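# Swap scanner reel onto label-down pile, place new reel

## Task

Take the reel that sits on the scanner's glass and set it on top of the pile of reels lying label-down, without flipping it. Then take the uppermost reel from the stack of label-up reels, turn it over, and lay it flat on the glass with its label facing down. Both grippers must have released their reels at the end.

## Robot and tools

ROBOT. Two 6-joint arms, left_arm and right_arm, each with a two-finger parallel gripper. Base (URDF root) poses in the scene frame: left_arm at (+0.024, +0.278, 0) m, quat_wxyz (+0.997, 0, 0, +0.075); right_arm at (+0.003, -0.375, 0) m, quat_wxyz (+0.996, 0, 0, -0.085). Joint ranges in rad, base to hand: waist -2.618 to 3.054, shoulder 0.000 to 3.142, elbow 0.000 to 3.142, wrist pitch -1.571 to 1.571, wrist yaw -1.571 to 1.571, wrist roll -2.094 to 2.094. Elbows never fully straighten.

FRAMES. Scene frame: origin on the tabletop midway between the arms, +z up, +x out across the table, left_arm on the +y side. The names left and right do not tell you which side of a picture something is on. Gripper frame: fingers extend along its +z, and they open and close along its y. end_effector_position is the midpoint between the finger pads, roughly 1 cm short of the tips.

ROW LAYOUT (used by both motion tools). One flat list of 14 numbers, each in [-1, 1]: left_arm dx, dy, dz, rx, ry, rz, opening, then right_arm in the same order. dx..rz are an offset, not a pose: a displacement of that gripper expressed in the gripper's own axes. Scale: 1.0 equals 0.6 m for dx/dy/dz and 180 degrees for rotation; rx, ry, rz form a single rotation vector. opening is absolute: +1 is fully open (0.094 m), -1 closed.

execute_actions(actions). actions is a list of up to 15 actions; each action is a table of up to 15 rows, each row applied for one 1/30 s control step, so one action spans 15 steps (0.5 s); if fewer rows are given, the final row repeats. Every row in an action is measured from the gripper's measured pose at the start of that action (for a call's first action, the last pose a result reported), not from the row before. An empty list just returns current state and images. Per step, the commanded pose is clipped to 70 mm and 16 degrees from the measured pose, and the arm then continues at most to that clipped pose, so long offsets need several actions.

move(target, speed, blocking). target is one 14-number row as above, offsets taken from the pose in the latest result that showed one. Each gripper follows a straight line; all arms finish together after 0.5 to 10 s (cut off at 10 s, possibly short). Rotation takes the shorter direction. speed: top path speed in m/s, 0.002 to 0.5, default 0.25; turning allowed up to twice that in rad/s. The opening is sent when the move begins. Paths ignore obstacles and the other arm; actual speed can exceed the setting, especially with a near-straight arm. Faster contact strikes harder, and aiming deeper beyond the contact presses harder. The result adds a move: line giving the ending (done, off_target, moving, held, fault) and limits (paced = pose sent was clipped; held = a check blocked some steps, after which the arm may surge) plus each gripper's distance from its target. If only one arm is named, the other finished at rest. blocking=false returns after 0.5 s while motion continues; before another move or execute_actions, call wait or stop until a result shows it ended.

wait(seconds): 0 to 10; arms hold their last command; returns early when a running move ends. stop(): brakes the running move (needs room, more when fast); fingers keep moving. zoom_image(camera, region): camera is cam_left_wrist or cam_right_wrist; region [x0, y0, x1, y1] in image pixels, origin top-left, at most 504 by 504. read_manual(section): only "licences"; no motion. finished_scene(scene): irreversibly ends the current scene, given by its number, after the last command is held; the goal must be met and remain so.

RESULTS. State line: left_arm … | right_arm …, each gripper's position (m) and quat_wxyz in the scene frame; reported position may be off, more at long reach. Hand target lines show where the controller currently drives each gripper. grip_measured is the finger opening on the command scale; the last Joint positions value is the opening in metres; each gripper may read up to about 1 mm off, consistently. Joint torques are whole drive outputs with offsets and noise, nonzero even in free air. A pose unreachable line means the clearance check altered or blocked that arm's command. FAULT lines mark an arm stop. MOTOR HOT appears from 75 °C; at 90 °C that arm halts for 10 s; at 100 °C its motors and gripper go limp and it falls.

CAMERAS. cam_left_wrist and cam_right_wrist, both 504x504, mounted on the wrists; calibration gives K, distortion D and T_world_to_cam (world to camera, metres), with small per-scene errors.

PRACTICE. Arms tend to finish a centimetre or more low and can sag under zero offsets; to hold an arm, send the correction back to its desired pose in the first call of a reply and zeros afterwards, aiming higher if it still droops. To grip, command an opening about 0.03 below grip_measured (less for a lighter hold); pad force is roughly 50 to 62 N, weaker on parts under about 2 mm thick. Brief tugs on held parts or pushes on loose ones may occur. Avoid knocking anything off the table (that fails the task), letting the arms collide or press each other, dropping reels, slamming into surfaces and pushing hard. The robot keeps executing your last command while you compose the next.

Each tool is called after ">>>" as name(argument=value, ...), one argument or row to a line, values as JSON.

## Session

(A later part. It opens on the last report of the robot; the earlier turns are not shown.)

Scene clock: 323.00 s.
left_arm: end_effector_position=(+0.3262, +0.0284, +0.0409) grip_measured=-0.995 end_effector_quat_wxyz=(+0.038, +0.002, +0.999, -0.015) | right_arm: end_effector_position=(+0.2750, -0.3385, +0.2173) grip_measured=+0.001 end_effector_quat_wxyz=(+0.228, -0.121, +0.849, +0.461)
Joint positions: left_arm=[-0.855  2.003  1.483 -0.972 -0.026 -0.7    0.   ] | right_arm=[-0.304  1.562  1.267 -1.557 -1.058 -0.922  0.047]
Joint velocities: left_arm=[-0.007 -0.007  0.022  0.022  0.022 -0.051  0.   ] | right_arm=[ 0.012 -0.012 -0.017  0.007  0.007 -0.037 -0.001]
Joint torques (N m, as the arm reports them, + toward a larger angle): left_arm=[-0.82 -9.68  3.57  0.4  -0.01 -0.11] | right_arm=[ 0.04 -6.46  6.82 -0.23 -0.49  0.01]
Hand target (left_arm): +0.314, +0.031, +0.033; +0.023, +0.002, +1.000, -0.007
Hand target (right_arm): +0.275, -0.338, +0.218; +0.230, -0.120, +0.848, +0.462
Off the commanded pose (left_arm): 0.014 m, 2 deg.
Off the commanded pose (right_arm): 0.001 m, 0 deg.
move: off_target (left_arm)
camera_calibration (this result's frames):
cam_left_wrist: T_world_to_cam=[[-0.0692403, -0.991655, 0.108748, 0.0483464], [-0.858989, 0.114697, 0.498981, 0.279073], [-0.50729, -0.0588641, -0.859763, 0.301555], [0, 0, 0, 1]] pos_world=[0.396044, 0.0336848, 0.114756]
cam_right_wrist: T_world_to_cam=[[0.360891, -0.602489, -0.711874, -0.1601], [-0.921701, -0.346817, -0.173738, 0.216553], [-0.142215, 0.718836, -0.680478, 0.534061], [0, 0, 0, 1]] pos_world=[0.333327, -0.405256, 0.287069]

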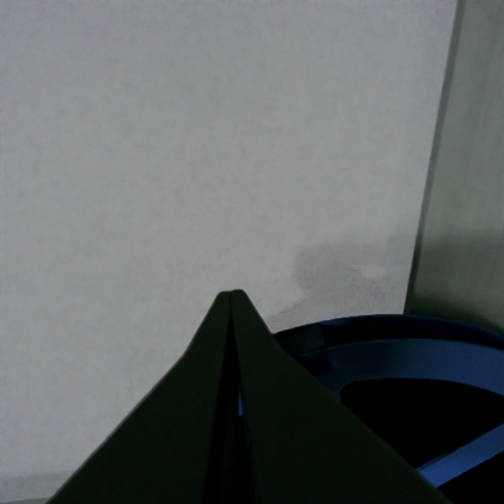

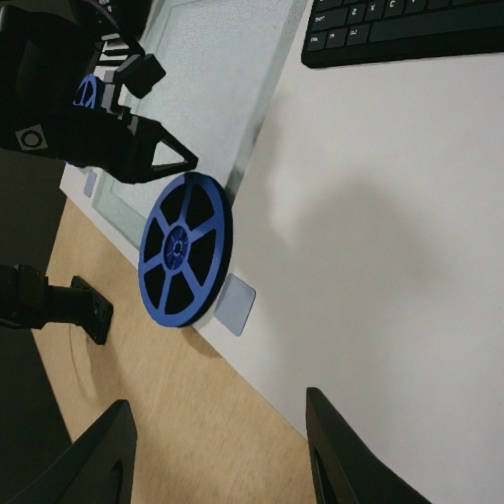

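>>> move(
  target=[-0.05,0.4,-0.25,0,0,0,-1,0,0,0,0,0,0,0.2],
)

>>> move(
  target=[0,0,0,0,0,0,-1,0.373,0.212,0.397,0.094,-0.191,0.305,0.2],
  speed=0.15,
)

Scene clock: 347.03 s.
left_arm: end_effector_position=(+0.3437, +0.2727, +0.1808) grip_measured=-0.995 end_effector_quat_wxyz=(+0.038, -0.005, +0.999, -0.014) | right_arm: end_effector_position=(+0.2746, -0.3388, +0.2165) grip_measured=+0.199 end_effector_quat_wxyz=(+0.226, -0.122, +0.850, +0.459)
Joint positions: left_arm=[-0.155  1.7    1.651 -1.447  0.028 -0.016  0.   ] | right_arm=[-0.304  1.562  1.267 -1.557 -1.052 -0.922  0.056]
Joint velocities: left_arm=[-0.007 -0.007 -0.002  0.081  0.022  0.022 -0.001] | right_arm=[ 0.002 -0.002  0.002 -0.007  0.022 -0.066  0.   ]
Joint torques (N m, as the arm reports them, + toward a larger angle): left_arm=[-0.06 -6.78  9.72  0.31  0.07  0.06] | right_arm=[ 0.04 -6.46  6.83 -0.22 -0.48  0.02]
Hand target (left_arm): +0.345, +0.270, +0.188; +0.043, +0.002, +0.999, -0.020
Hand target (right_arm): +0.275, -0.338, +0.217; +0.228, -0.121, +0.849, +0.461
Off the commanded pose (left_arm): 0.005 m, 1 deg.
Off the commanded pose (right_arm): 0.001 m, 0 deg.
move: done
camera_calibration (this result's frames):
cam_left_wrist: T_world_to_cam=[[-0.0551969, -0.992724, 0.107017, 0.272362], [-0.859901, 0.101736, 0.500219, 0.199941], [-0.507467, -0.0644132, -0.85926, 0.446576], [0, 0, 0, 1]] pos_world=[0.413585, 0.278804, 0.254563]
cam_right_wrist: T_world_to_cam=[[0.360069, -0.605392, -0.709824, -0.161948], [-0.921578, -0.349123, -0.169725, 0.214192], [-0.145066, 0.715271, -0.683625, 0.533915], [0, 0, 0, 1]] pos_world=[0.33316, -0.405157, 0.286396]

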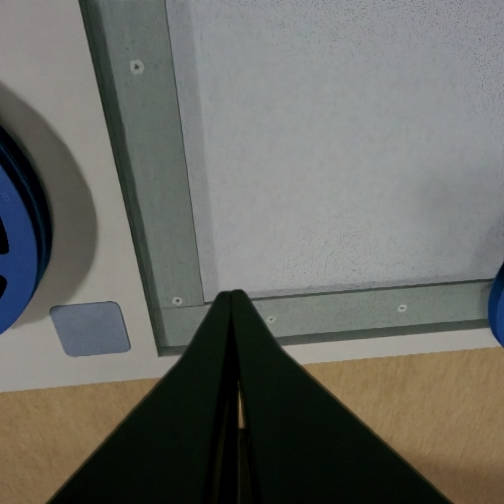

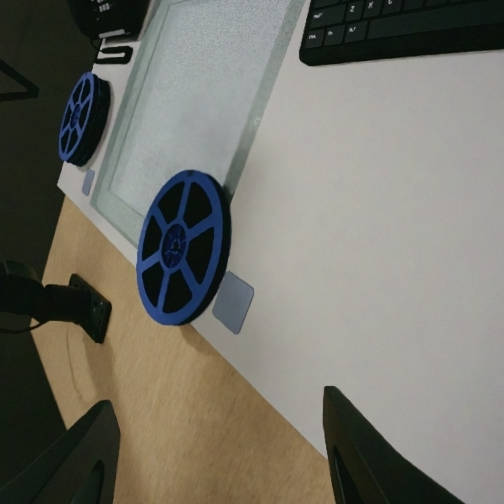

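Scene clock: 351.87 s.
left_arm: end_effector_position=(+0.3437, +0.2727, +0.1808) grip_measured=-0.995 end_effector_quat_wxyz=(+0.038, -0.005, +0.999, -0.014) | right_arm: end_effector_position=(+0.0911, -0.0690, +0.0885) grip_measured=+0.199 end_effector_quat_wxyz=(+0.201, +0.322, +0.801, +0.463)
Joint positions: left_arm=[-0.155  1.7    1.651 -1.447  0.028 -0.016  0.   ] | right_arm=[1.85  1.268 0.404 0.126 0.753 2.1   0.056]
Joint velocities: left_arm=[-0.012 -0.002 -0.002 -0.051  0.022  0.022 -0.002] | right_arm=[-0.002  0.012  0.002  0.007 -0.037 -0.037  0.   ]
Joint torques (N m, as the arm reports them, + toward a larger angle): left_arm=[ 0.02 -6.86  6.78  0.45 -0.02 -0.02] | right_arm=[ 0.52 -1.95  8.5   1.24  0.4   0.03]
Hand target (left_arm): +0.344, +0.273, +0.181; +0.038, -0.005, +0.999, -0.014
Hand target (right_arm): +0.091, -0.067, +0.089; +0.210, +0.321, +0.799, +0.463
Off the commanded pose (left_arm): 0.000 m, 0 deg.
Off the commanded pose (right_arm): 0.005 m, 17 deg; orientation clipped at the last step of the last action.
joint sent to its limit (right arm) — the command would take joint 6 (wrist roll) past its upper limit, so that joint was sent only as far as its limit.
move: off_target (right_arm); limits=paced
camera_calibration (this result's frames):
cam_left_wrist: T_world_to_cam=[[-0.0551969, -0.992724, 0.107017, 0.272362], [-0.859901, 0.101736, 0.500219, 0.199941], [-0.507467, -0.0644132, -0.85926, 0.446576], [0, 0, 0, 1]] pos_world=[0.413585, 0.278804, 0.254563]
cam_right_wrist: T_world_to_cam=[[-0.400386, -0.377062, -0.835174, 0.0727592], [-0.893619, 0.362397, 0.264791, 0.125618], [0.202822, 0.852346, -0.482048, 0.186743], [0, 0, 0, 1]] pos_world=[0.103511, -0.177258, 0.117523]

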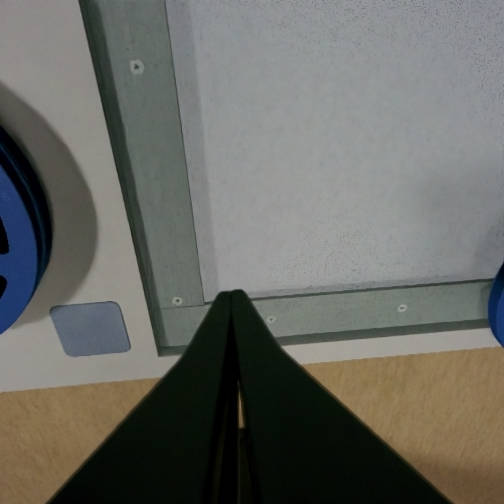

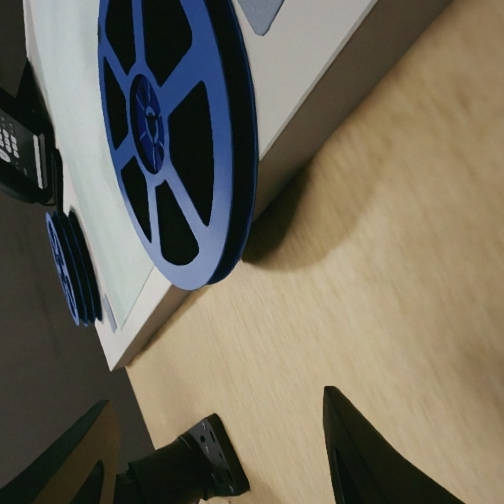

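>>> move(
  target=[0,0,0,0,0,0,-1,0,0,-0.1,0,0,0.9,0.2],
  speed=0.4,
)

Scene clock: 367.33 s.
left_arm: end_effector_position=(+0.3437, +0.2727, +0.1808) grip_measured=-0.995 end_effector_quat_wxyz=(+0.038, -0.005, +0.999, -0.014) | right_arm: end_effector_position=(+0.0565, -0.1088, +0.1191) grip_measured=+0.199 end_effector_quat_wxyz=(+0.204, +0.483, +0.516, +0.677)
Joint positions: left_arm=[-0.155  1.7    1.651 -1.447  0.028 -0.016  0.   ] | right_arm=[2.254 1.844 0.199 1.576 1.558 2.1   0.056]
Joint velocities: left_arm=[ 0.012 -0.007 -0.002 -0.007 -0.022 -0.007 -0.   ] | right_arm=[ 0.022 -0.007 -0.007 -0.007 -0.022  0.037 -0.   ]
Joint torques (N m, as the arm reports them, + toward a larger angle): left_arm=[ 0.02 -6.86  6.78  0.45 -0.03 -0.03] | right_arm=[ 0.37 -3.54  4.87  1.05  0.15  0.01]
Hand target (left_arm): +0.344, +0.273, +0.181; +0.038, -0.005, +0.999, -0.014
Hand target (right_arm): +0.054, -0.106, +0.117; +0.208, +0.484, +0.516, +0.676
Off the commanded pose (left_arm): 0.000 m, 0 deg.
Off the commanded pose (right_arm): 0.004 m, 132 deg; orientation clipped at the last step of the last action.
joint sent to its limit (right arm) — the command would take joint 4 (wrist pitch) past its upper limit, joint 5 (wrist yaw) past its upper limit and joint 6 (wrist roll) past its upper limit, so those joints were sent only as far as their limits.
move: off_target (right_arm); limits=paced
camera_calibration (this result's frames):
cam_left_wrist: T_world_to_cam=[[-0.0551969, -0.992724, 0.107017, 0.272362], [-0.859901, 0.101736, 0.500219, 0.199941], [-0.507467, -0.0644132, -0.85926, 0.446576], [0, 0, 0, 1]] pos_world=[0.413585, 0.278804, 0.254563]
cam_right_wrist: T_world_to_cam=[[-0.300791, 0.378319, -0.875442, 0.150804], [-0.782816, 0.426369, 0.45322, 0.0793503], [0.544723, 0.821635, 0.167907, 0.14241], [0, 0, 0, 1]] pos_world=[0.0299032, -0.207894, 0.0721454]

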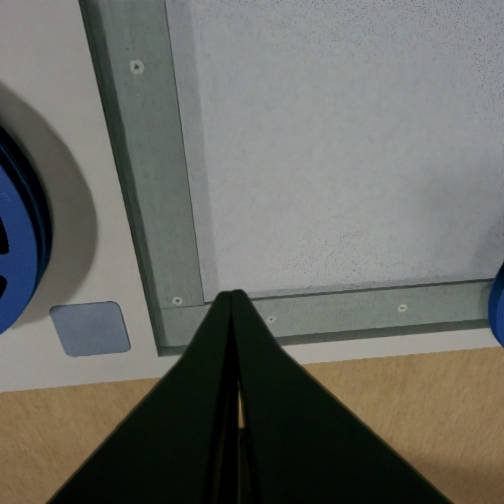

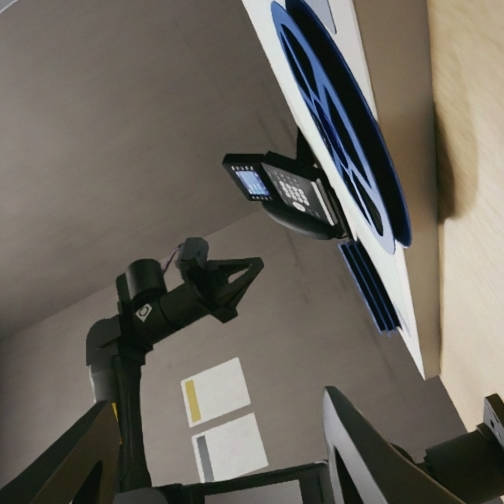

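>>> move(
  target=[0,0,0,0,0,0,-1,-0.19,0.335,0.188,0.403,0.052,-0.48,0.2],
  speed=0.3,
)

Scene clock: 383.47 s.
left_arm: end_effector_position=(+0.3437, +0.2727, +0.1808) grip_measured=-0.995 end_effector_quat_wxyz=(+0.038, -0.005, +0.999, -0.014) | right_arm: end_effector_position=(+0.2457, -0.2126, +0.2502) grip_measured=+0.199 end_effector_quat_wxyz=(+0.256, -0.001, +0.967, +0.009)
Joint positions: left_arm=[-0.155  1.7    1.651 -1.447  0.028 -0.016  0.   ] | right_arm=[ 0.964  1.344  1.486 -1.32   0.348  0.722  0.056]
Joint velocities: left_arm=[-0.002  0.007  0.002 -0.051  0.007 -0.051 -0.   ] | right_arm=[-0.017  0.002 -0.002 -0.022  0.037 -0.037 -0.   ]
Joint torques (N m, as the arm reports them, + toward a larger angle): left_arm=[ 0.03 -6.88  6.78  0.45 -0.02 -0.02] | right_arm=[-0.48 -3.19 10.06  0.65  0.31 -0.02]
Hand target (left_arm): +0.344, +0.273, +0.181; +0.038, -0.005, +0.999, -0.014
Hand target (right_arm): +0.250, -0.216, +0.254; +0.259, +0.000, +0.966, -0.003
Off the commanded pose (left_arm): 0.000 m, 0 deg.
Off the commanded pose (right_arm): 0.007 m, 1 deg.
move: done; limits=paced
camera_calibration (this result's frames):
cam_left_wrist: T_world_to_cam=[[-0.0551969, -0.992724, 0.107017, 0.272362], [-0.859901, 0.101736, 0.500219, 0.199941], [-0.507467, -0.0644132, -0.85926, 0.446576], [0, 0, 0, 1]] pos_world=[0.413585, 0.278804, 0.254563]
cam_right_wrist: T_world_to_cam=[[-0.0615573, -0.997833, 0.0232506, -0.214452], [-0.997553, 0.0607332, -0.034628, 0.309396], [0.0331409, -0.0253253, -0.99913, 0.340233], [0, 0, 0, 1]] pos_world=[0.284162, -0.224162, 0.355637]

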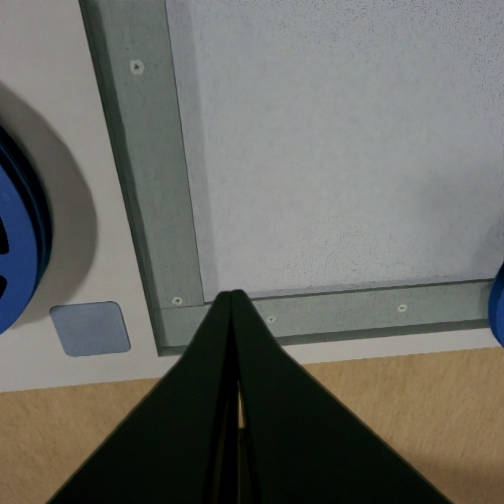

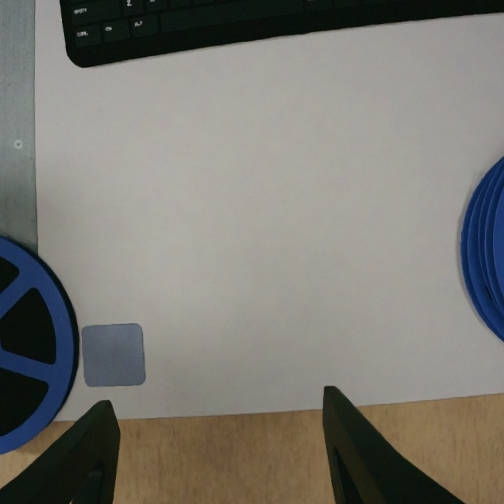

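>>> move(
  target=[0.02,-0.455,0.16,0,0,0,-1,0,-0.2,0,0,0,0,0.2],
)

>>> move(
  target=[0,0,0.075,0,0,0,-1,0,0,0,0,0,0,0.2],
  speed=0.05,
)

>>> move(
  target=[0.085,0,0,0,0,0,-1,0,0,0,0,0,0,0.2],
  speed=0.04,
)

Scene clock: 402.27 s.
left_arm: end_effector_position=(+0.3312, +0.0019, +0.0781) grip_measured=-0.995 end_effector_quat_wxyz=(+0.017, +0.003, +1.000, -0.005) | right_arm: end_effector_position=(+0.2501, -0.3311, +0.2480) grip_measured=+0.199 end_effector_quat_wxyz=(+0.249, -0.002, +0.969, +0.001)
Joint positions: left_arm=[-0.891  2.104  1.786 -1.221 -0.015 -0.734  0.   ] | right_arm=[ 0.423  1.126  1.334 -1.289  0.118  0.22   0.056]
Joint velocities: left_arm=[ 0.012 -0.007 -0.007  0.022  0.066 -0.037  0.001] | right_arm=[-0.002 -0.042 -0.012 -0.037 -0.037  0.022 -0.   ]
Joint torques (N m, as the arm reports them, + toward a larger angle): left_arm=[  0.37 -10.86   9.67   0.34  -0.19  -0.16] | right_arm=[-0.55 -4.75  5.84  1.06  0.   -0.03]
Hand target (left_arm): +0.340, +0.001, +0.087; +0.033, -0.005, +0.999, -0.009
Hand target (right_arm): +0.247, -0.333, +0.250; +0.258, -0.002, +0.966, +0.005
Off the commanded pose (left_arm): 0.018 m, 3 deg.
Off the commanded pose (right_arm): 0.004 m, 1 deg.
move: off_target (left_arm)
camera_calibration (this result's frames):
cam_left_wrist: T_world_to_cam=[[-0.067516, -0.993517, 0.0914586, 0.0191199], [-0.836596, 0.106323, 0.537404, 0.257494], [-0.543645, -0.0402304, -0.838351, 0.344867], [0, 0, 0, 1]] pos_world=[0.404195, 0.00549254, 0.148993]
cam_right_wrist: T_world_to_cam=[[-0.0627608, -0.997221, 0.0401531, -0.336059], [-0.99788, 0.0620058, -0.01978, 0.317717], [0.0172353, -0.0413094, -0.998998, 0.333481], [0, 0, 0, 1]] pos_world=[0.290204, -0.341049, 0.352925]

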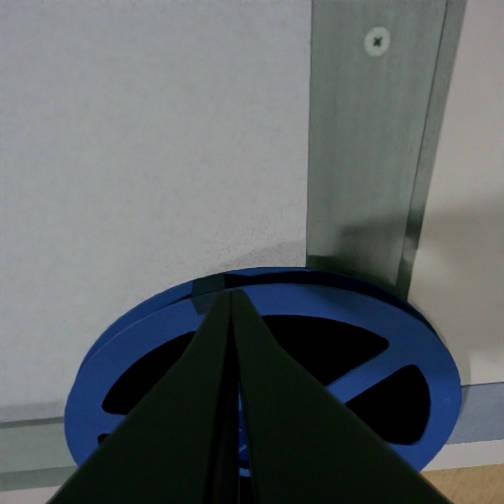

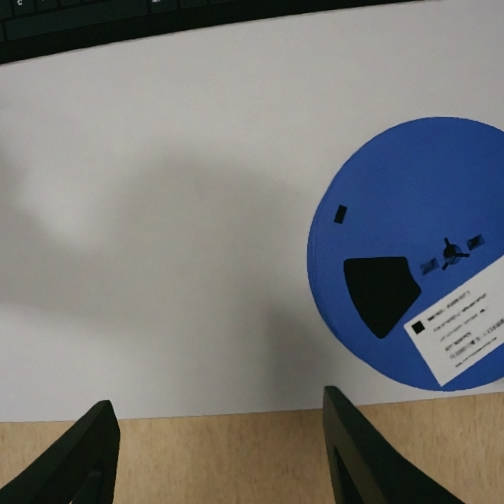

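Scene clock: 403.53 s.
left_arm: end_effector_position=(+0.3338, -0.0005, +0.0418) grip_measured=-0.995 end_effector_quat_wxyz=(+0.019, +0.003, +1.000, -0.008) | right_arm: end_effector_position=(+0.2501, -0.3311, +0.2480) grip_measured=+0.199 end_effector_quat_wxyz=(+0.249, -0.002, +0.969, +0.001)
Joint positions: left_arm=[-0.891  2.132  1.684 -1.083 -0.015 -0.734  0.   ] | right_arm=[ 0.423  1.126  1.334 -1.289  0.118  0.22   0.056]
Joint velocities: left_arm=[ 0.012  0.002 -0.007 -0.051  0.022 -0.051 -0.001] | right_arm=[-0.002 -0.017 -0.017  0.007  0.007 -0.007 -0.   ]
Joint torques (N m, as the arm reports them, + toward a larger angle): left_arm=[  0.27 -10.08   4.6    0.59  -0.05   0.01] | right_arm=[ 0.03 -2.34  7.45  0.97  0.05  0.02]
Hand target (left_arm): +0.334, +0.002, +0.033; +0.017, +0.003, +1.000, -0.005
Hand target (right_arm): +0.250, -0.331, +0.248; +0.249, -0.002, +0.969, +0.001
Off the commanded pose (left_arm): 0.009 m, 0 deg.
Off the commanded pose (right_arm): 0.000 m, 0 deg.
move: done
camera_calibration (this result's frames):
cam_left_wrist: T_world_to_cam=[[-0.0680173, -0.993059, 0.0959532, 0.0202471], [-0.839457, 0.108939, 0.532394, 0.280562], [-0.539152, -0.0443365, -0.84104, 0.31438], [0, 0, 0, 1]] pos_world=[0.406395, 0.00348107, 0.113094]
cam_right_wrist: T_world_to_cam=[[-0.0627608, -0.997221, 0.0401531, -0.336059], [-0.99788, 0.0620058, -0.01978, 0.317717], [0.0172353, -0.0413094, -0.998998, 0.333481], [0, 0, 0, 1]] pos_world=[0.290204, -0.341049, 0.352925]

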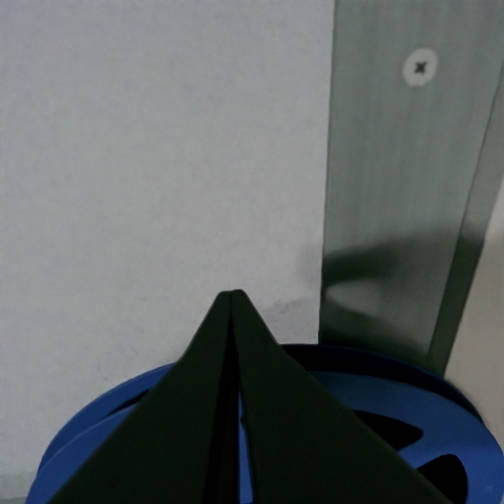

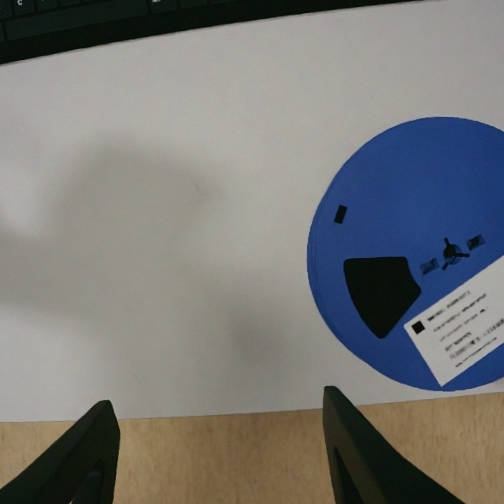

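Scene clock: 405.10 s.
left_arm: end_effector_position=(+0.2906, -0.0014, +0.0411) grip_measured=-0.995 end_effector_quat_wxyz=(+0.023, +0.003, +1.000, -0.010) | right_arm: end_effector_position=(+0.2501, -0.3311, +0.2480) grip_measured=+0.199 end_effector_quat_wxyz=(+0.249, -0.002, +0.969, +0.001)
Joint positions: left_arm=[-0.971  2.01   1.495 -1.009 -0.02  -0.813  0.   ] | right_arm=[ 0.423  1.126  1.334 -1.289  0.118  0.22   0.056]
Joint velocities: left_arm=[-0.007  0.007 -0.007  0.007 -0.022 -0.051 -0.001] | right_arm=[-0.007  0.007  0.002 -0.007 -0.007  0.007 -0.001]
Joint torques (N m, as the arm reports them, + toward a larger angle): left_arm=[ -0.7  -10.47   4.17   0.42  -0.02  -0.14] | right_arm=[-0.01 -2.3   7.48  0.96  0.05  0.01]
Hand target (left_arm): +0.283, +0.000, +0.039; +0.019, +0.003, +1.000, -0.007
Hand target (right_arm): +0.250, -0.331, +0.248; +0.249, -0.002, +0.969, +0.001
Off the commanded pose (left_arm): 0.008 m, 1 deg.
Off the commanded pose (right_arm): 0.000 m, 0 deg.
move: done
camera_calibration (this result's frames):
cam_left_wrist: T_world_to_cam=[[-0.069416, -0.992504, 0.100589, 0.0166587], [-0.843621, 0.11222, 0.525082, 0.246315], [-0.532434, -0.0484099, -0.845086, 0.288617], [0, 0, 0, 1]] pos_world=[0.362622, 0.00286438, 0.112895]
cam_right_wrist: T_world_to_cam=[[-0.0627608, -0.997221, 0.0401531, -0.336059], [-0.99788, 0.0620058, -0.01978, 0.317717], [0.0172353, -0.0413094, -0.998998, 0.333481], [0, 0, 0, 1]] pos_world=[0.290204, -0.341049, 0.352925]

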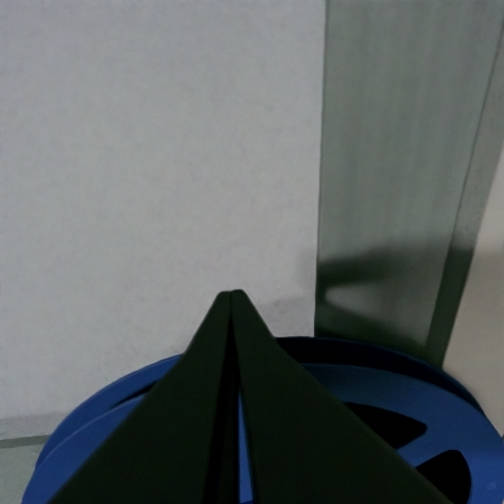

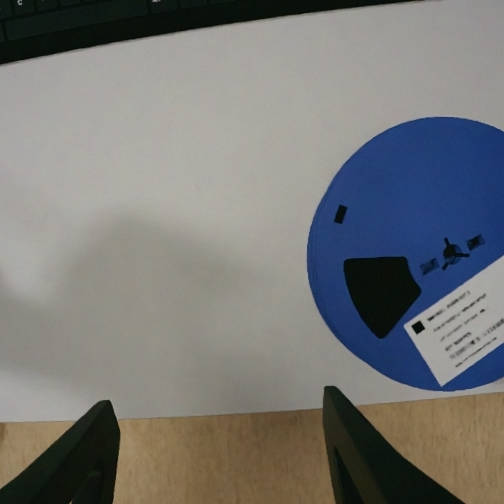

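>>> move(
  target=[-0.1,0.45,-0.25,0,0,0,-1,0,0,0,0,0,0,0.2],
)

>>> move(
  target=[0,0,0,0,0,0,-1,0.33,0.352,0.127,-0.262,0.081,0.195,0.2],
  speed=0.15,
)

Scene clock: 429.57 s.
left_arm: end_effector_position=(+0.3441, +0.2713, +0.1851) grip_measured=-0.995 end_effector_quat_wxyz=(+0.026, -0.004, +1.000, -0.010) | right_arm: end_effector_position=(+0.2501, -0.3311, +0.2480) grip_measured=+0.199 end_effector_quat_wxyz=(+0.249, -0.002, +0.969, +0.001)
Joint positions: left_arm=[-0.164  1.729  1.703 -1.494  0.02  -0.022  0.   ] | right_arm=[ 0.423  1.126  1.334 -1.289  0.118  0.22   0.056]
Joint velocities: left_arm=[ 0.017  0.002  0.017 -0.037 -0.007  0.007  0.   ] | right_arm=[-0.012  0.007  0.012  0.007 -0.051  0.051  0.001]
Joint torques (N m, as the arm reports them, + toward a larger angle): left_arm=[-0.16 -6.87  9.38  0.23  0.08  0.08] | right_arm=[ 0.02 -2.3   7.43  0.97  0.05  0.02]
Hand target (left_arm): +0.345, +0.268, +0.191; +0.029, +0.003, +0.999, -0.016
Hand target (right_arm): +0.250, -0.331, +0.248; +0.249, -0.002, +0.969, +0.001
Off the commanded pose (left_arm): 0.003 m, 1 deg.
Off the commanded pose (right_arm): 0.000 m, 0 deg.
move: done
camera_calibration (this result's frames):
cam_left_wrist: T_world_to_cam=[[-0.0548551, -0.993417, 0.100571, 0.271805], [-0.847365, 0.0995947, 0.521588, 0.190539], [-0.528171, -0.0566087, -0.847249, 0.453188], [0, 0, 0, 1]] pos_world=[0.415727, 0.276693, 0.257245]
cam_right_wrist: T_world_to_cam=[[-0.0627608, -0.997221, 0.0401531, -0.336059], [-0.99788, 0.0620058, -0.01978, 0.317717], [0.0172353, -0.0413094, -0.998998, 0.333481], [0, 0, 0, 1]] pos_world=[0.290204, -0.341049, 0.352925]

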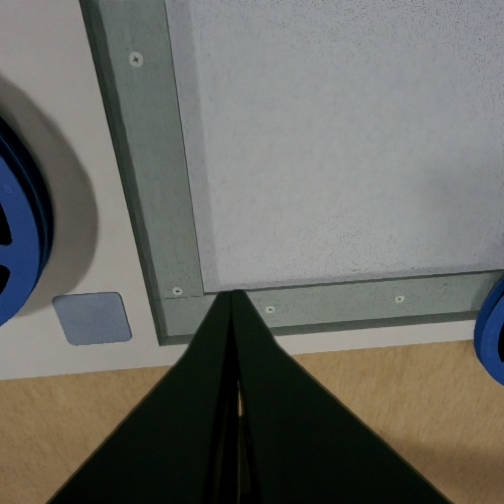

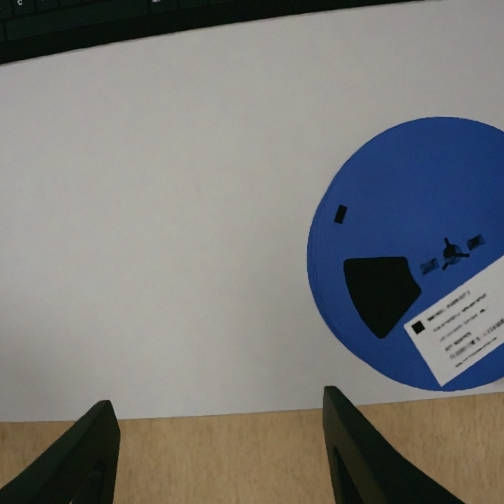

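Scene clock: 433.80 s.
left_arm: end_effector_position=(+0.3440, +0.2713, +0.1851) grip_measured=-0.995 end_effector_quat_wxyz=(+0.025, -0.004, +1.000, -0.010) | right_arm: end_effector_position=(+0.1101, -0.1180, +0.1004) grip_measured=+0.199 end_effector_quat_wxyz=(+0.088, +0.184, +0.857, +0.473)
Joint positions: left_arm=[-0.164  1.729  1.703 -1.495  0.02  -0.022  0.   ] | right_arm=[ 1.338  0.734  0.248 -0.082 -0.006  1.594  0.056]
Joint velocities: left_arm=[-0.012 -0.027  0.007 -0.007 -0.051 -0.095  0.001] | right_arm=[ 0.002 -0.012 -0.002  0.007 -0.037 -0.037 -0.   ]
Joint torques (N m, as the arm reports them, + toward a larger angle): left_arm=[ 0.03 -7.08  6.69  0.4  -0.03 -0.03] | right_arm=[0.61 2.04 7.18 1.57 0.12 0.01]
Hand target (left_arm): +0.344, +0.271, +0.185; +0.025, -0.004, +1.000, -0.010
Hand target (right_arm): +0.109, -0.121, +0.088; +0.089, +0.186, +0.865, +0.457
Off the commanded pose (left_arm): 0.000 m, 0 deg.
Off the commanded pose (right_arm): 0.015 m, 3 deg.
move: off_target (right_arm)
camera_calibration (this result's frames):
cam_left_wrist: T_world_to_cam=[[-0.0548167, -0.993417, 0.100587, 0.271785], [-0.847166, 0.099592, 0.521912, 0.190334], [-0.528494, -0.0566044, -0.847048, 0.453207], [0, 0, 0, 1]] pos_world=[0.41566, 0.276694, 0.257213]
cam_right_wrist: T_world_to_cam=[[-0.290537, -0.522173, -0.801825, 0.0392825], [-0.944984, 0.0249475, 0.326163, 0.116953], [-0.15031, 0.852475, -0.500694, 0.271176], [0, 0, 0, 1]] pos_world=[0.162692, -0.213576, 0.129128]

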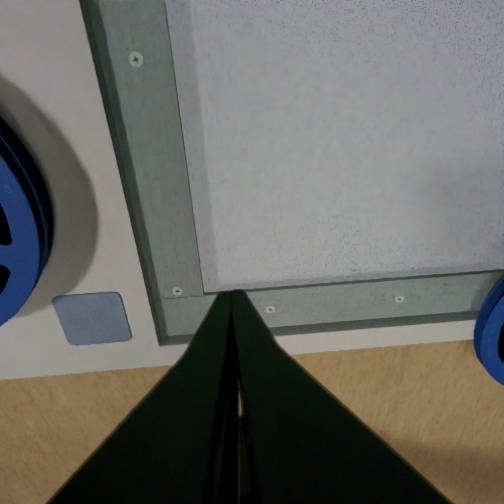

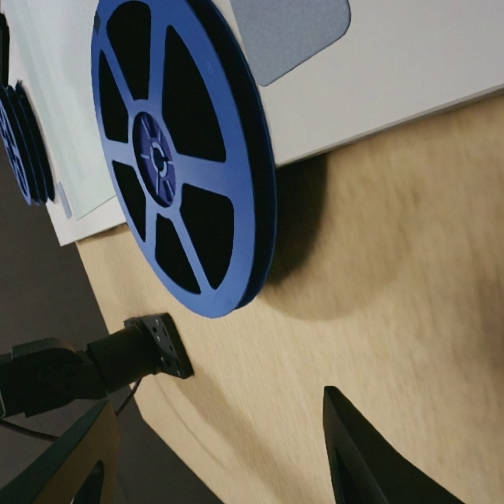

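>>> move(
  target=[0,0,0,0,0,0,-1,0,-0.015,0.146,0,0,0,0.2],
  speed=0.06,
)

Scene clock: 445.63 s.
left_arm: end_effector_position=(+0.3440, +0.2713, +0.1851) grip_measured=-0.995 end_effector_quat_wxyz=(+0.025, -0.004, +1.000, -0.010) | right_arm: end_effector_position=(+0.1344, -0.0615, +0.0415) grip_measured=+0.199 end_effector_quat_wxyz=(+0.087, +0.186, +0.859, +0.468)
Joint positions: left_arm=[-0.164  1.729  1.703 -1.495  0.02  -0.022  0.   ] | right_arm=[ 1.338  1.423  0.25   0.595 -0.004  1.596  0.056]
Joint velocities: left_arm=[-0.007 -0.012 -0.012  0.066  0.007 -0.007 -0.001] | right_arm=[-0.012  0.002 -0.027  0.007 -0.051 -0.022  0.001]
Joint torques (N m, as the arm reports them, + toward a larger angle): left_arm=[ 0.02 -7.08  6.7   0.4  -0.03 -0.02] | right_arm=[ 0.29 -2.55  8.54  1.59  0.02  0.02]
Hand target (left_arm): +0.344, +0.271, +0.185; +0.025, -0.004, +1.000, -0.010
Hand target (right_arm): +0.136, -0.054, +0.045; +0.088, +0.184, +0.857, +0.472
Off the commanded pose (left_arm): 0.000 m, 0 deg.
Off the commanded pose (right_arm): 0.009 m, 1 deg.
move: done
camera_calibration (this result's frames):
cam_left_wrist: T_world_to_cam=[[-0.0548167, -0.993417, 0.100587, 0.271785], [-0.847166, 0.099592, 0.521912, 0.190334], [-0.528494, -0.0566044, -0.847048, 0.453207], [0, 0, 0, 1]] pos_world=[0.41566, 0.276694, 0.257213]
cam_right_wrist: T_world_to_cam=[[-0.295294, -0.528299, -0.796053, 0.0285515], [-0.943406, 0.0295887, 0.330318, 0.157596], [-0.150952, 0.848542, -0.507138, 0.197268], [0, 0, 0, 1]] pos_world=[0.186886, -0.15697, 0.0707139]

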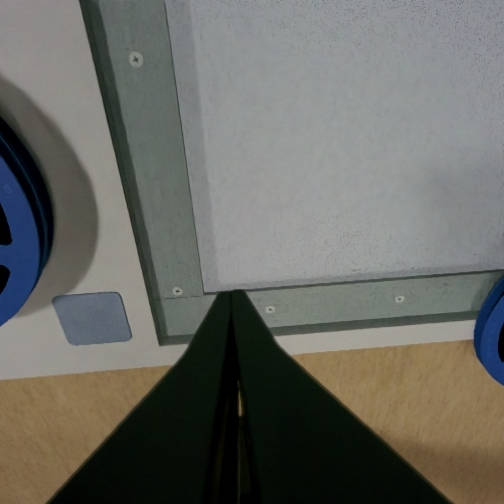

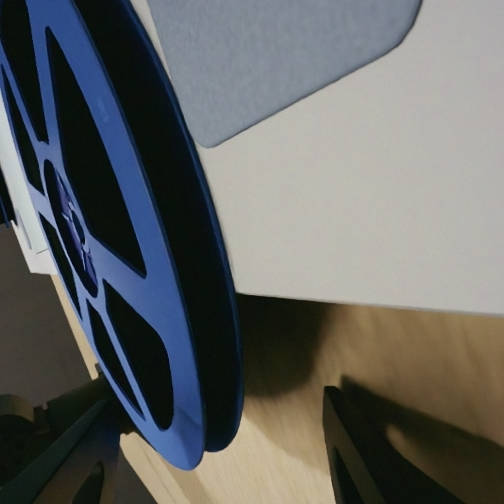

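Reel is between the fingers. Advance further, close.

>>> move(
  target=[0,0,0,0,0,0,-1,0,0,0.03,0,0,0,0.2],
  speed=0.03,
)

>>> move(
  target=[0,0,0,0,0,0,-1,0,0,0,0,0,0,-0.9],
  speed=0.03,
)

Scene clock: 452.60 s.
left_arm: end_effector_position=(+0.3440, +0.2713, +0.1851) grip_measured=-0.995 end_effector_quat_wxyz=(+0.025, -0.004, +1.000, -0.010) | right_arm: end_effector_position=(+0.1395, -0.0496, +0.0385) grip_measured=+0.199 end_effector_quat_wxyz=(+0.090, +0.184, +0.852, +0.481)
Joint positions: left_arm=[-0.164  1.729  1.703 -1.495  0.02  -0.022  0.   ] | right_arm=[ 1.338  1.523  0.268  0.707 -0.004  1.597  0.056]
Joint velocities: left_arm=[-0.002  0.007 -0.017 -0.081  0.081 -0.007 -0.001] | right_arm=[ 0.007 -0.007  0.007 -0.095  0.007  0.022  0.   ]
Joint torques (N m, as the arm reports them, + toward a larger angle): left_arm=[ 0.04 -7.07  6.7   0.4  -0.03 -0.03] | right_arm=[ 0.05 -2.68  7.62  1.37 -0.01  0.01]
Hand target (left_arm): +0.344, +0.271, +0.185; +0.025, -0.004, +1.000, -0.010
Hand target (right_arm): +0.140, -0.048, +0.032; +0.087, +0.186, +0.859, +0.469
Off the commanded pose (left_arm): 0.000 m, 0 deg.
Off the commanded pose (right_arm): 0.007 m, 2 deg.
move: done
camera_calibration (this result's frames):
cam_left_wrist: T_world_to_cam=[[-0.0548167, -0.993417, 0.100587, 0.271785], [-0.847166, 0.099592, 0.521912, 0.190334], [-0.528494, -0.0566044, -0.847048, 0.453207], [0, 0, 0, 1]] pos_world=[0.41566, 0.276694, 0.257213]
cam_right_wrist: T_world_to_cam=[[-0.286383, -0.506388, -0.813361, 0.0345073], [-0.947046, 0.0209458, 0.320413, 0.163483], [-0.145217, 0.862051, -0.485572, 0.185427], [0, 0, 0, 1]] pos_world=[0.191635, -0.145798, 0.0657232]

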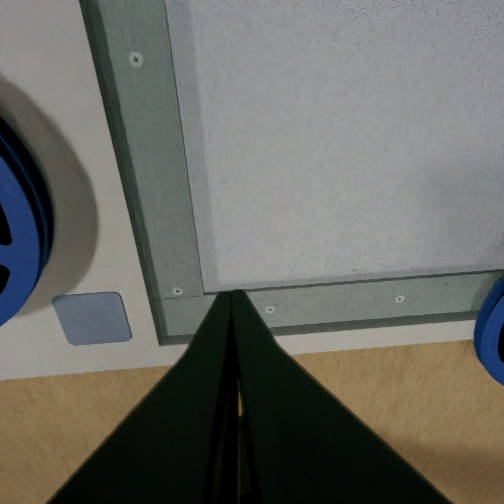

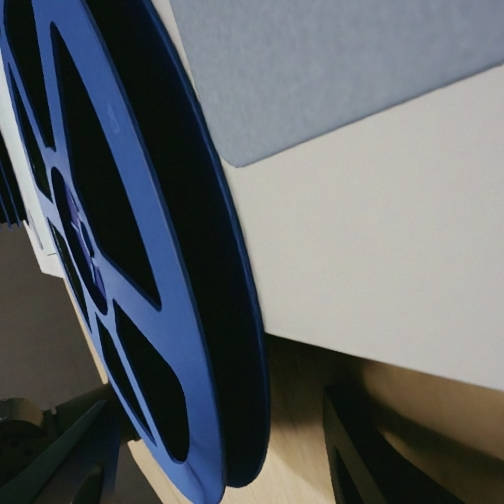

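Scene clock: 453.10 s.
left_arm: end_effector_position=(+0.3440, +0.2713, +0.1851) grip_measured=-0.995 end_effector_quat_wxyz=(+0.025, -0.004, +1.000, -0.010) | right_arm: end_effector_position=(+0.1466, -0.0326, +0.0748) grip_measured=-0.741 end_effector_quat_wxyz=(+0.099, +0.179, +0.814, +0.543)
Joint positions: left_arm=[-0.164  1.729  1.703 -1.495  0.02  -0.022  0.   ] | right_arm=[ 1.338  1.505  0.28   0.824 -0.005  1.604  0.012]
Joint velocities: left_arm=[-0.002  0.002 -0.002  0.051 -0.037 -0.022  0.001] | right_arm=[-0.002 -0.017 -0.002 -0.037  0.007 -0.051  0.001]
Joint torques (N m, as the arm reports them, + toward a larger angle): left_arm=[ 0.03 -7.06  6.7   0.4  -0.03 -0.02] | right_arm=[ 0.01 -4.96  4.08  0.67  0.   -0.05]
Hand target (left_arm): +0.344, +0.271, +0.185; +0.025, -0.004, +1.000, -0.010
Hand target (right_arm): +0.139, -0.051, +0.040; +0.090, +0.184, +0.851, +0.484
Off the commanded pose (left_arm): 0.000 m, 0 deg.
Off the commanded pose (right_arm): 0.041 m, 8 deg.
move: off_target (right_arm)
camera_calibration (this result's frames):
cam_left_wrist: T_world_to_cam=[[-0.0548167, -0.993417, 0.100587, 0.271785], [-0.847166, 0.099592, 0.521912, 0.190334], [-0.528494, -0.0566044, -0.847048, 0.453207], [0, 0, 0, 1]] pos_world=[0.41566, 0.276694, 0.257213]
cam_right_wrist: T_world_to_cam=[[-0.243553, -0.388351, -0.888744, 0.077919], [-0.962365, -0.0171445, 0.27122, 0.162955], [-0.120566, 0.921352, -0.36956, 0.179086], [0, 0, 0, 1]] pos_world=[0.197391, -0.131947, 0.0912363]

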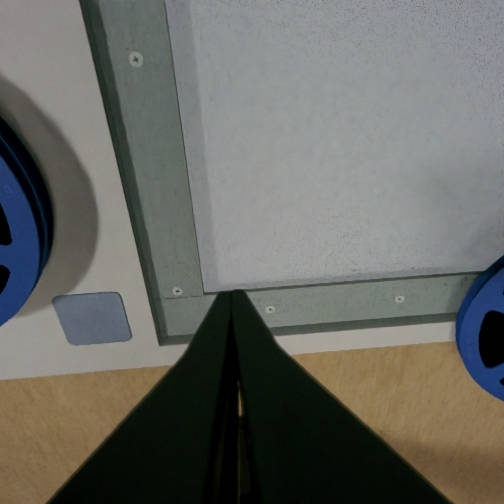

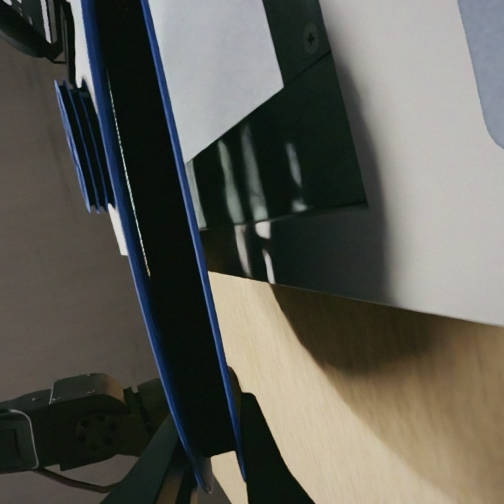

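>>> move(
  target=[0,0,0,0,0,0,-1,0,0.12,-0.05,0,0,0,-0.8],
  speed=0.06,
)

Scene clock: 462.33 s.
left_arm: end_effector_position=(+0.3440, +0.2713, +0.1851) grip_measured=-0.995 end_effector_quat_wxyz=(+0.025, -0.004, +1.000, -0.010) | right_arm: end_effector_position=(+0.1421, -0.0412, +0.1201) grip_measured=-0.766 end_effector_quat_wxyz=(+0.090, +0.183, +0.839, +0.504)
Joint positions: left_arm=[-0.164  1.729  1.703 -1.495  0.02  -0.022  0.   ] | right_arm=[ 1.338  1.2    0.435  0.27  -0.009  1.605  0.011]
Joint velocities: left_arm=[-0.007  0.007 -0.002  0.007 -0.022  0.037 -0.001] | right_arm=[ 0.002 -0.002 -0.007 -0.066  0.022 -0.066 -0.   ]
Joint torques (N m, as the arm reports them, + toward a larger angle): left_arm=[ 0.02 -7.07  6.7   0.41 -0.03 -0.02] | right_arm=[-0.58 -7.02 11.07  1.82 -0.04 -0.02]
Hand target (left_arm): +0.344, +0.271, +0.185; +0.025, -0.004, +1.000, -0.010
Hand target (right_arm): +0.148, -0.034, +0.153; +0.100, +0.179, +0.815, +0.543
Off the commanded pose (left_arm): 0.000 m, 0 deg.
Off the commanded pose (right_arm): 0.034 m, 5 deg.
move: off_target (right_arm)
camera_calibration (this result's frames):
cam_left_wrist: T_world_to_cam=[[-0.0548167, -0.993417, 0.100587, 0.271785], [-0.847166, 0.099592, 0.521912, 0.190334], [-0.528494, -0.0566044, -0.847048, 0.453207], [0, 0, 0, 1]] pos_world=[0.41566, 0.276694, 0.257213]
cam_right_wrist: T_world_to_cam=[[-0.276236, -0.463067, -0.842177, 0.109711], [-0.950855, 0.00413418, 0.30961, 0.140752], [-0.139888, 0.886314, -0.441451, 0.213184], [0, 0, 0, 1]] pos_world=[0.193963, -0.138726, 0.142928]

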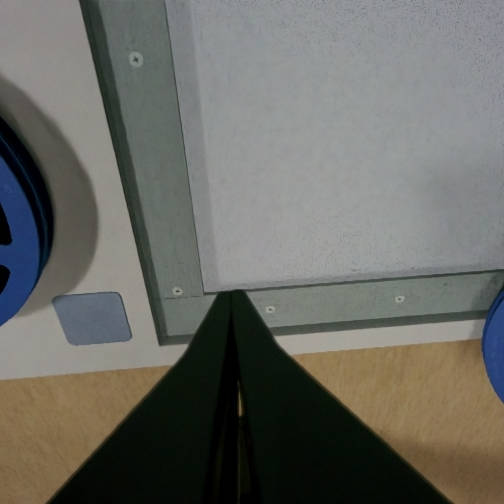

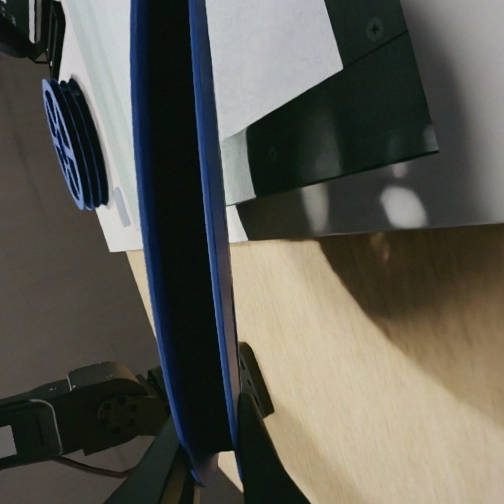

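>>> move(
  target=[0,0,0,0,0,0,-1,-0.197,0.198,0.002,-0.157,0,0,-0.8],
  speed=0.08,
)

Scene clock: 476.17 s.
left_arm: end_effector_position=(+0.3440, +0.2713, +0.1851) grip_measured=-0.995 end_effector_quat_wxyz=(+0.025, -0.004, +1.000, -0.010) | right_arm: end_effector_position=(+0.2687, -0.0419, +0.1937) grip_measured=-0.767 end_effector_quat_wxyz=(+0.114, +0.176, +0.716, +0.666)
Joint positions: left_arm=[-0.164  1.729  1.703 -1.495  0.02  -0.022  0.   ] | right_arm=[ 0.884  1.488  0.531  0.861 -0.443  1.601  0.011]
Joint velocities: left_arm=[-0.007 -0.012 -0.002 -0.037 -0.051 -0.037 -0.   ] | right_arm=[ 0.007  0.002 -0.002 -0.051 -0.066  0.11  -0.001]
Joint torques (N m, as the arm reports them, + toward a larger angle): left_arm=[ 0.02 -7.07  6.7   0.4  -0.03 -0.03] | right_arm=[-0.45 -5.48 10.82  2.12 -0.09 -0.07]
Hand target (left_arm): +0.344, +0.271, +0.185; +0.025, -0.004, +1.000, -0.010
Hand target (right_arm): +0.275, -0.038, +0.220; +0.133, +0.154, +0.692, +0.692
Off the commanded pose (left_arm): 0.000 m, 0 deg.
Off the commanded pose (right_arm): 0.028 m, 5 deg.
move: off_target (right_arm)
camera_calibration (this result's frames):
cam_left_wrist: T_world_to_cam=[[-0.0548167, -0.993417, 0.100587, 0.271785], [-0.847166, 0.099592, 0.521912, 0.190334], [-0.528494, -0.0566044, -0.847048, 0.453207], [0, 0, 0, 1]] pos_world=[0.41566, 0.276694, 0.257213]
cam_right_wrist: T_world_to_cam=[[-0.163476, -0.0976979, -0.981698, 0.218361], [-0.983531, -0.0616111, 0.169913, 0.271448], [-0.0770837, 0.993307, -0.086017, 0.182724], [0, 0, 0, 1]] pos_world=[0.31676, -0.143443, 0.183959]

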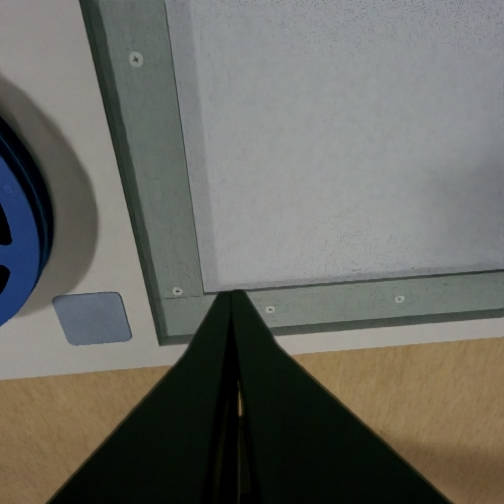

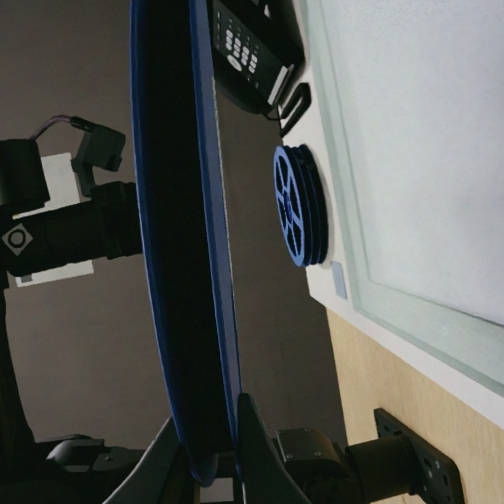

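>>> move(
  target=[0.24,-0.268,-0.02,0.458,-0.188,-0.209,0.2,0,0,0,0,0,0,-0.8],
  speed=0.15,
)

Scene clock: 516.70 s.
left_arm: end_effector_position=(+0.2000, +0.1101, +0.1869) grip_measured=+0.198 end_effector_quat_wxyz=(+0.261, -0.271, +0.677, -0.633) | right_arm: end_effector_position=(+0.2679, -0.0424, +0.1857) grip_measured=-0.767 end_effector_quat_wxyz=(+0.105, +0.186, +0.724, +0.656)
Joint positions: left_arm=[-0.824  0.023  0.098 -0.139  0.126 -1.552  0.056] | right_arm=[ 0.884  1.489  0.531  0.827 -0.444  1.607  0.011]
Joint velocities: left_arm=[-0.037  0.007 -0.007  0.037 -0.081  0.007 -0.   ] | right_arm=[ 0.002  0.002 -0.017  0.037 -0.022 -0.007  0.   ]
Joint torques (N m, as the arm reports them, + toward a larger angle): left_arm=[-0.62  1.19  6.44  2.21 -0.12 -0.07] | right_arm=[ 0.05 -6.42  7.38  1.92 -0.02 -0.04]
Hand target (left_arm): +0.200, +0.111, +0.188; +0.265, -0.272, +0.669, -0.639
Hand target (right_arm): +0.269, -0.042, +0.194; +0.115, +0.176, +0.716, +0.666
Off the commanded pose (left_arm): 0.006 m, 4 deg.
Off the commanded pose (right_arm): 0.008 m, 2 deg.
joint sent to its limit (left arm) — the command would take joint 2 (shoulder) past its lower limit, so that joint was sent only as far as its limit.
move: off_target (left_arm)
camera_calibration (this result's frames):
cam_left_wrist: T_world_to_cam=[[-0.0626792, -0.0341132, 0.997451, -0.1681], [-0.984791, -0.160154, -0.067361, 0.249723], [0.162044, -0.986502, -0.023556, 0.179914], [0, 0, 0, 1]] pos_world=[0.206234, 0.211745, 0.188731]
cam_right_wrist: T_world_to_cam=[[-0.194604, -0.117531, -0.973815, 0.216409], [-0.977595, -0.0579714, 0.202356, 0.264581], [-0.0802366, 0.991376, -0.103617, 0.18649], [0, 0, 0, 1]] pos_world=[0.315731, -0.144109, 0.176526]

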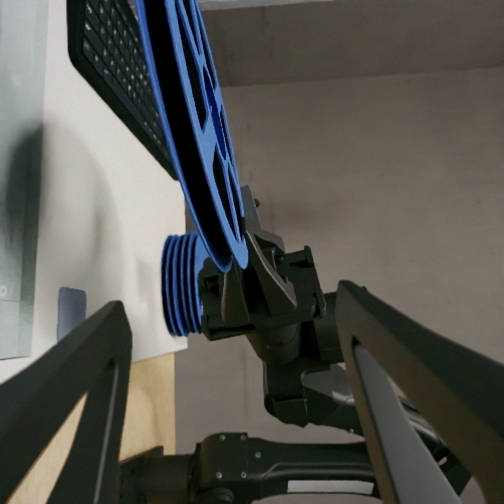

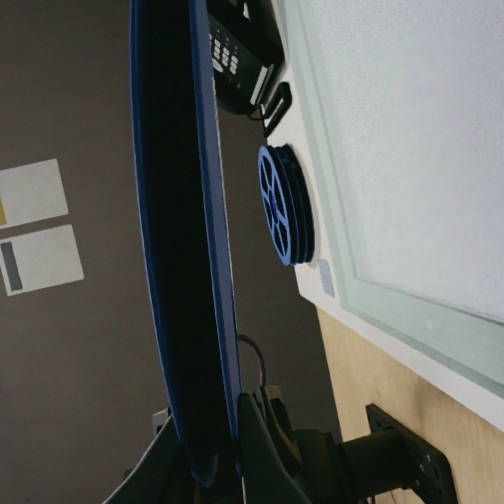

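>>> move(
  target=[0,0,0.14,0,0,0,0.2,0,0,0,0,0,0,-0.8],
  speed=0.05,
)

Scene clock: 523.17 s.
left_arm: end_effector_position=(+0.2565, +0.0550, +0.1683) grip_measured=+0.198 end_effector_quat_wxyz=(+0.255, -0.274, +0.688, -0.621) | right_arm: end_effector_position=(+0.2670, -0.0431, +0.1780) grip_measured=-0.767 end_effector_quat_wxyz=(+0.096, +0.195, +0.732, +0.646)
Joint positions: left_arm=[-0.875  0.946  0.117  0.73   0.078 -1.553  0.056] | right_arm=[ 0.884  1.489  0.531  0.793 -0.444  1.612  0.011]
Joint velocities: left_arm=[ 0.007 -0.017 -0.017 -0.007 -0.022  0.037 -0.001] | right_arm=[-0.007  0.002  0.007  0.037  0.11  -0.081 -0.   ]
Joint torques (N m, as the arm reports them, + toward a larger angle): left_arm=[-0.64  0.32 10.36  2.21 -0.14 -0.06] | right_arm=[ 0.05 -6.35  7.4   1.93 -0.04 -0.03]
Hand target (left_arm): +0.260, +0.051, +0.182; +0.260, -0.271, +0.677, -0.632
Hand target (right_arm): +0.268, -0.042, +0.186; +0.105, +0.186, +0.724, +0.656
Off the commanded pose (left_arm): 0.014 m, 2 deg.
Off the commanded pose (right_arm): 0.008 m, 2 deg.
move: off_target (left_arm)
camera_calibration (this result's frames):
cam_left_wrist: T_world_to_cam=[[-0.0391308, -0.0584471, 0.997523, -0.152564], [-0.98666, -0.155612, -0.0478224, 0.292181], [0.158022, -0.986088, -0.0515782, 0.121656], [0, 0, 0, 1]] pos_world=[0.263089, 0.156513, 0.172433]
cam_right_wrist: T_world_to_cam=[[-0.224268, -0.136911, -0.964862, 0.214076], [-0.97099, -0.0528919, 0.233197, 0.258217], [-0.0829608, 0.98917, -0.121078, 0.19011], [0, 0, 0, 1]] pos_world=[0.314508, -0.145084, 0.169356]

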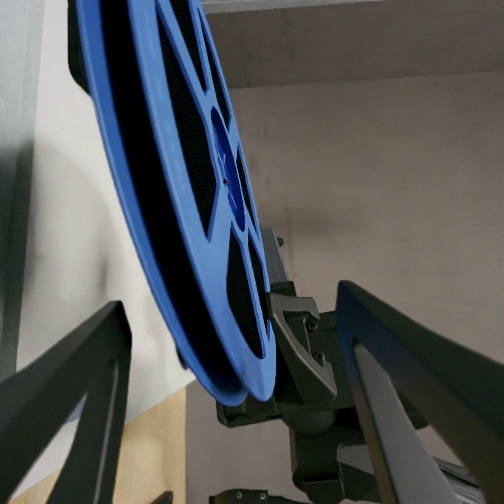

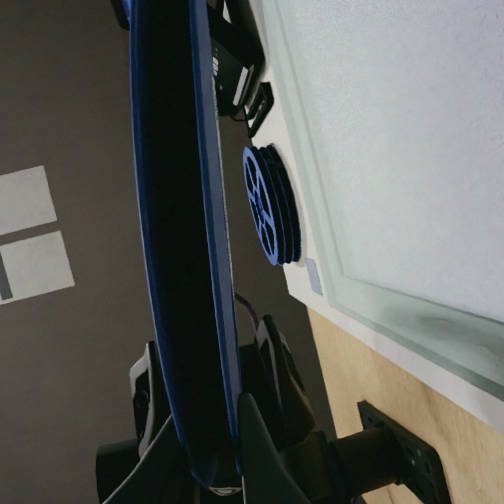

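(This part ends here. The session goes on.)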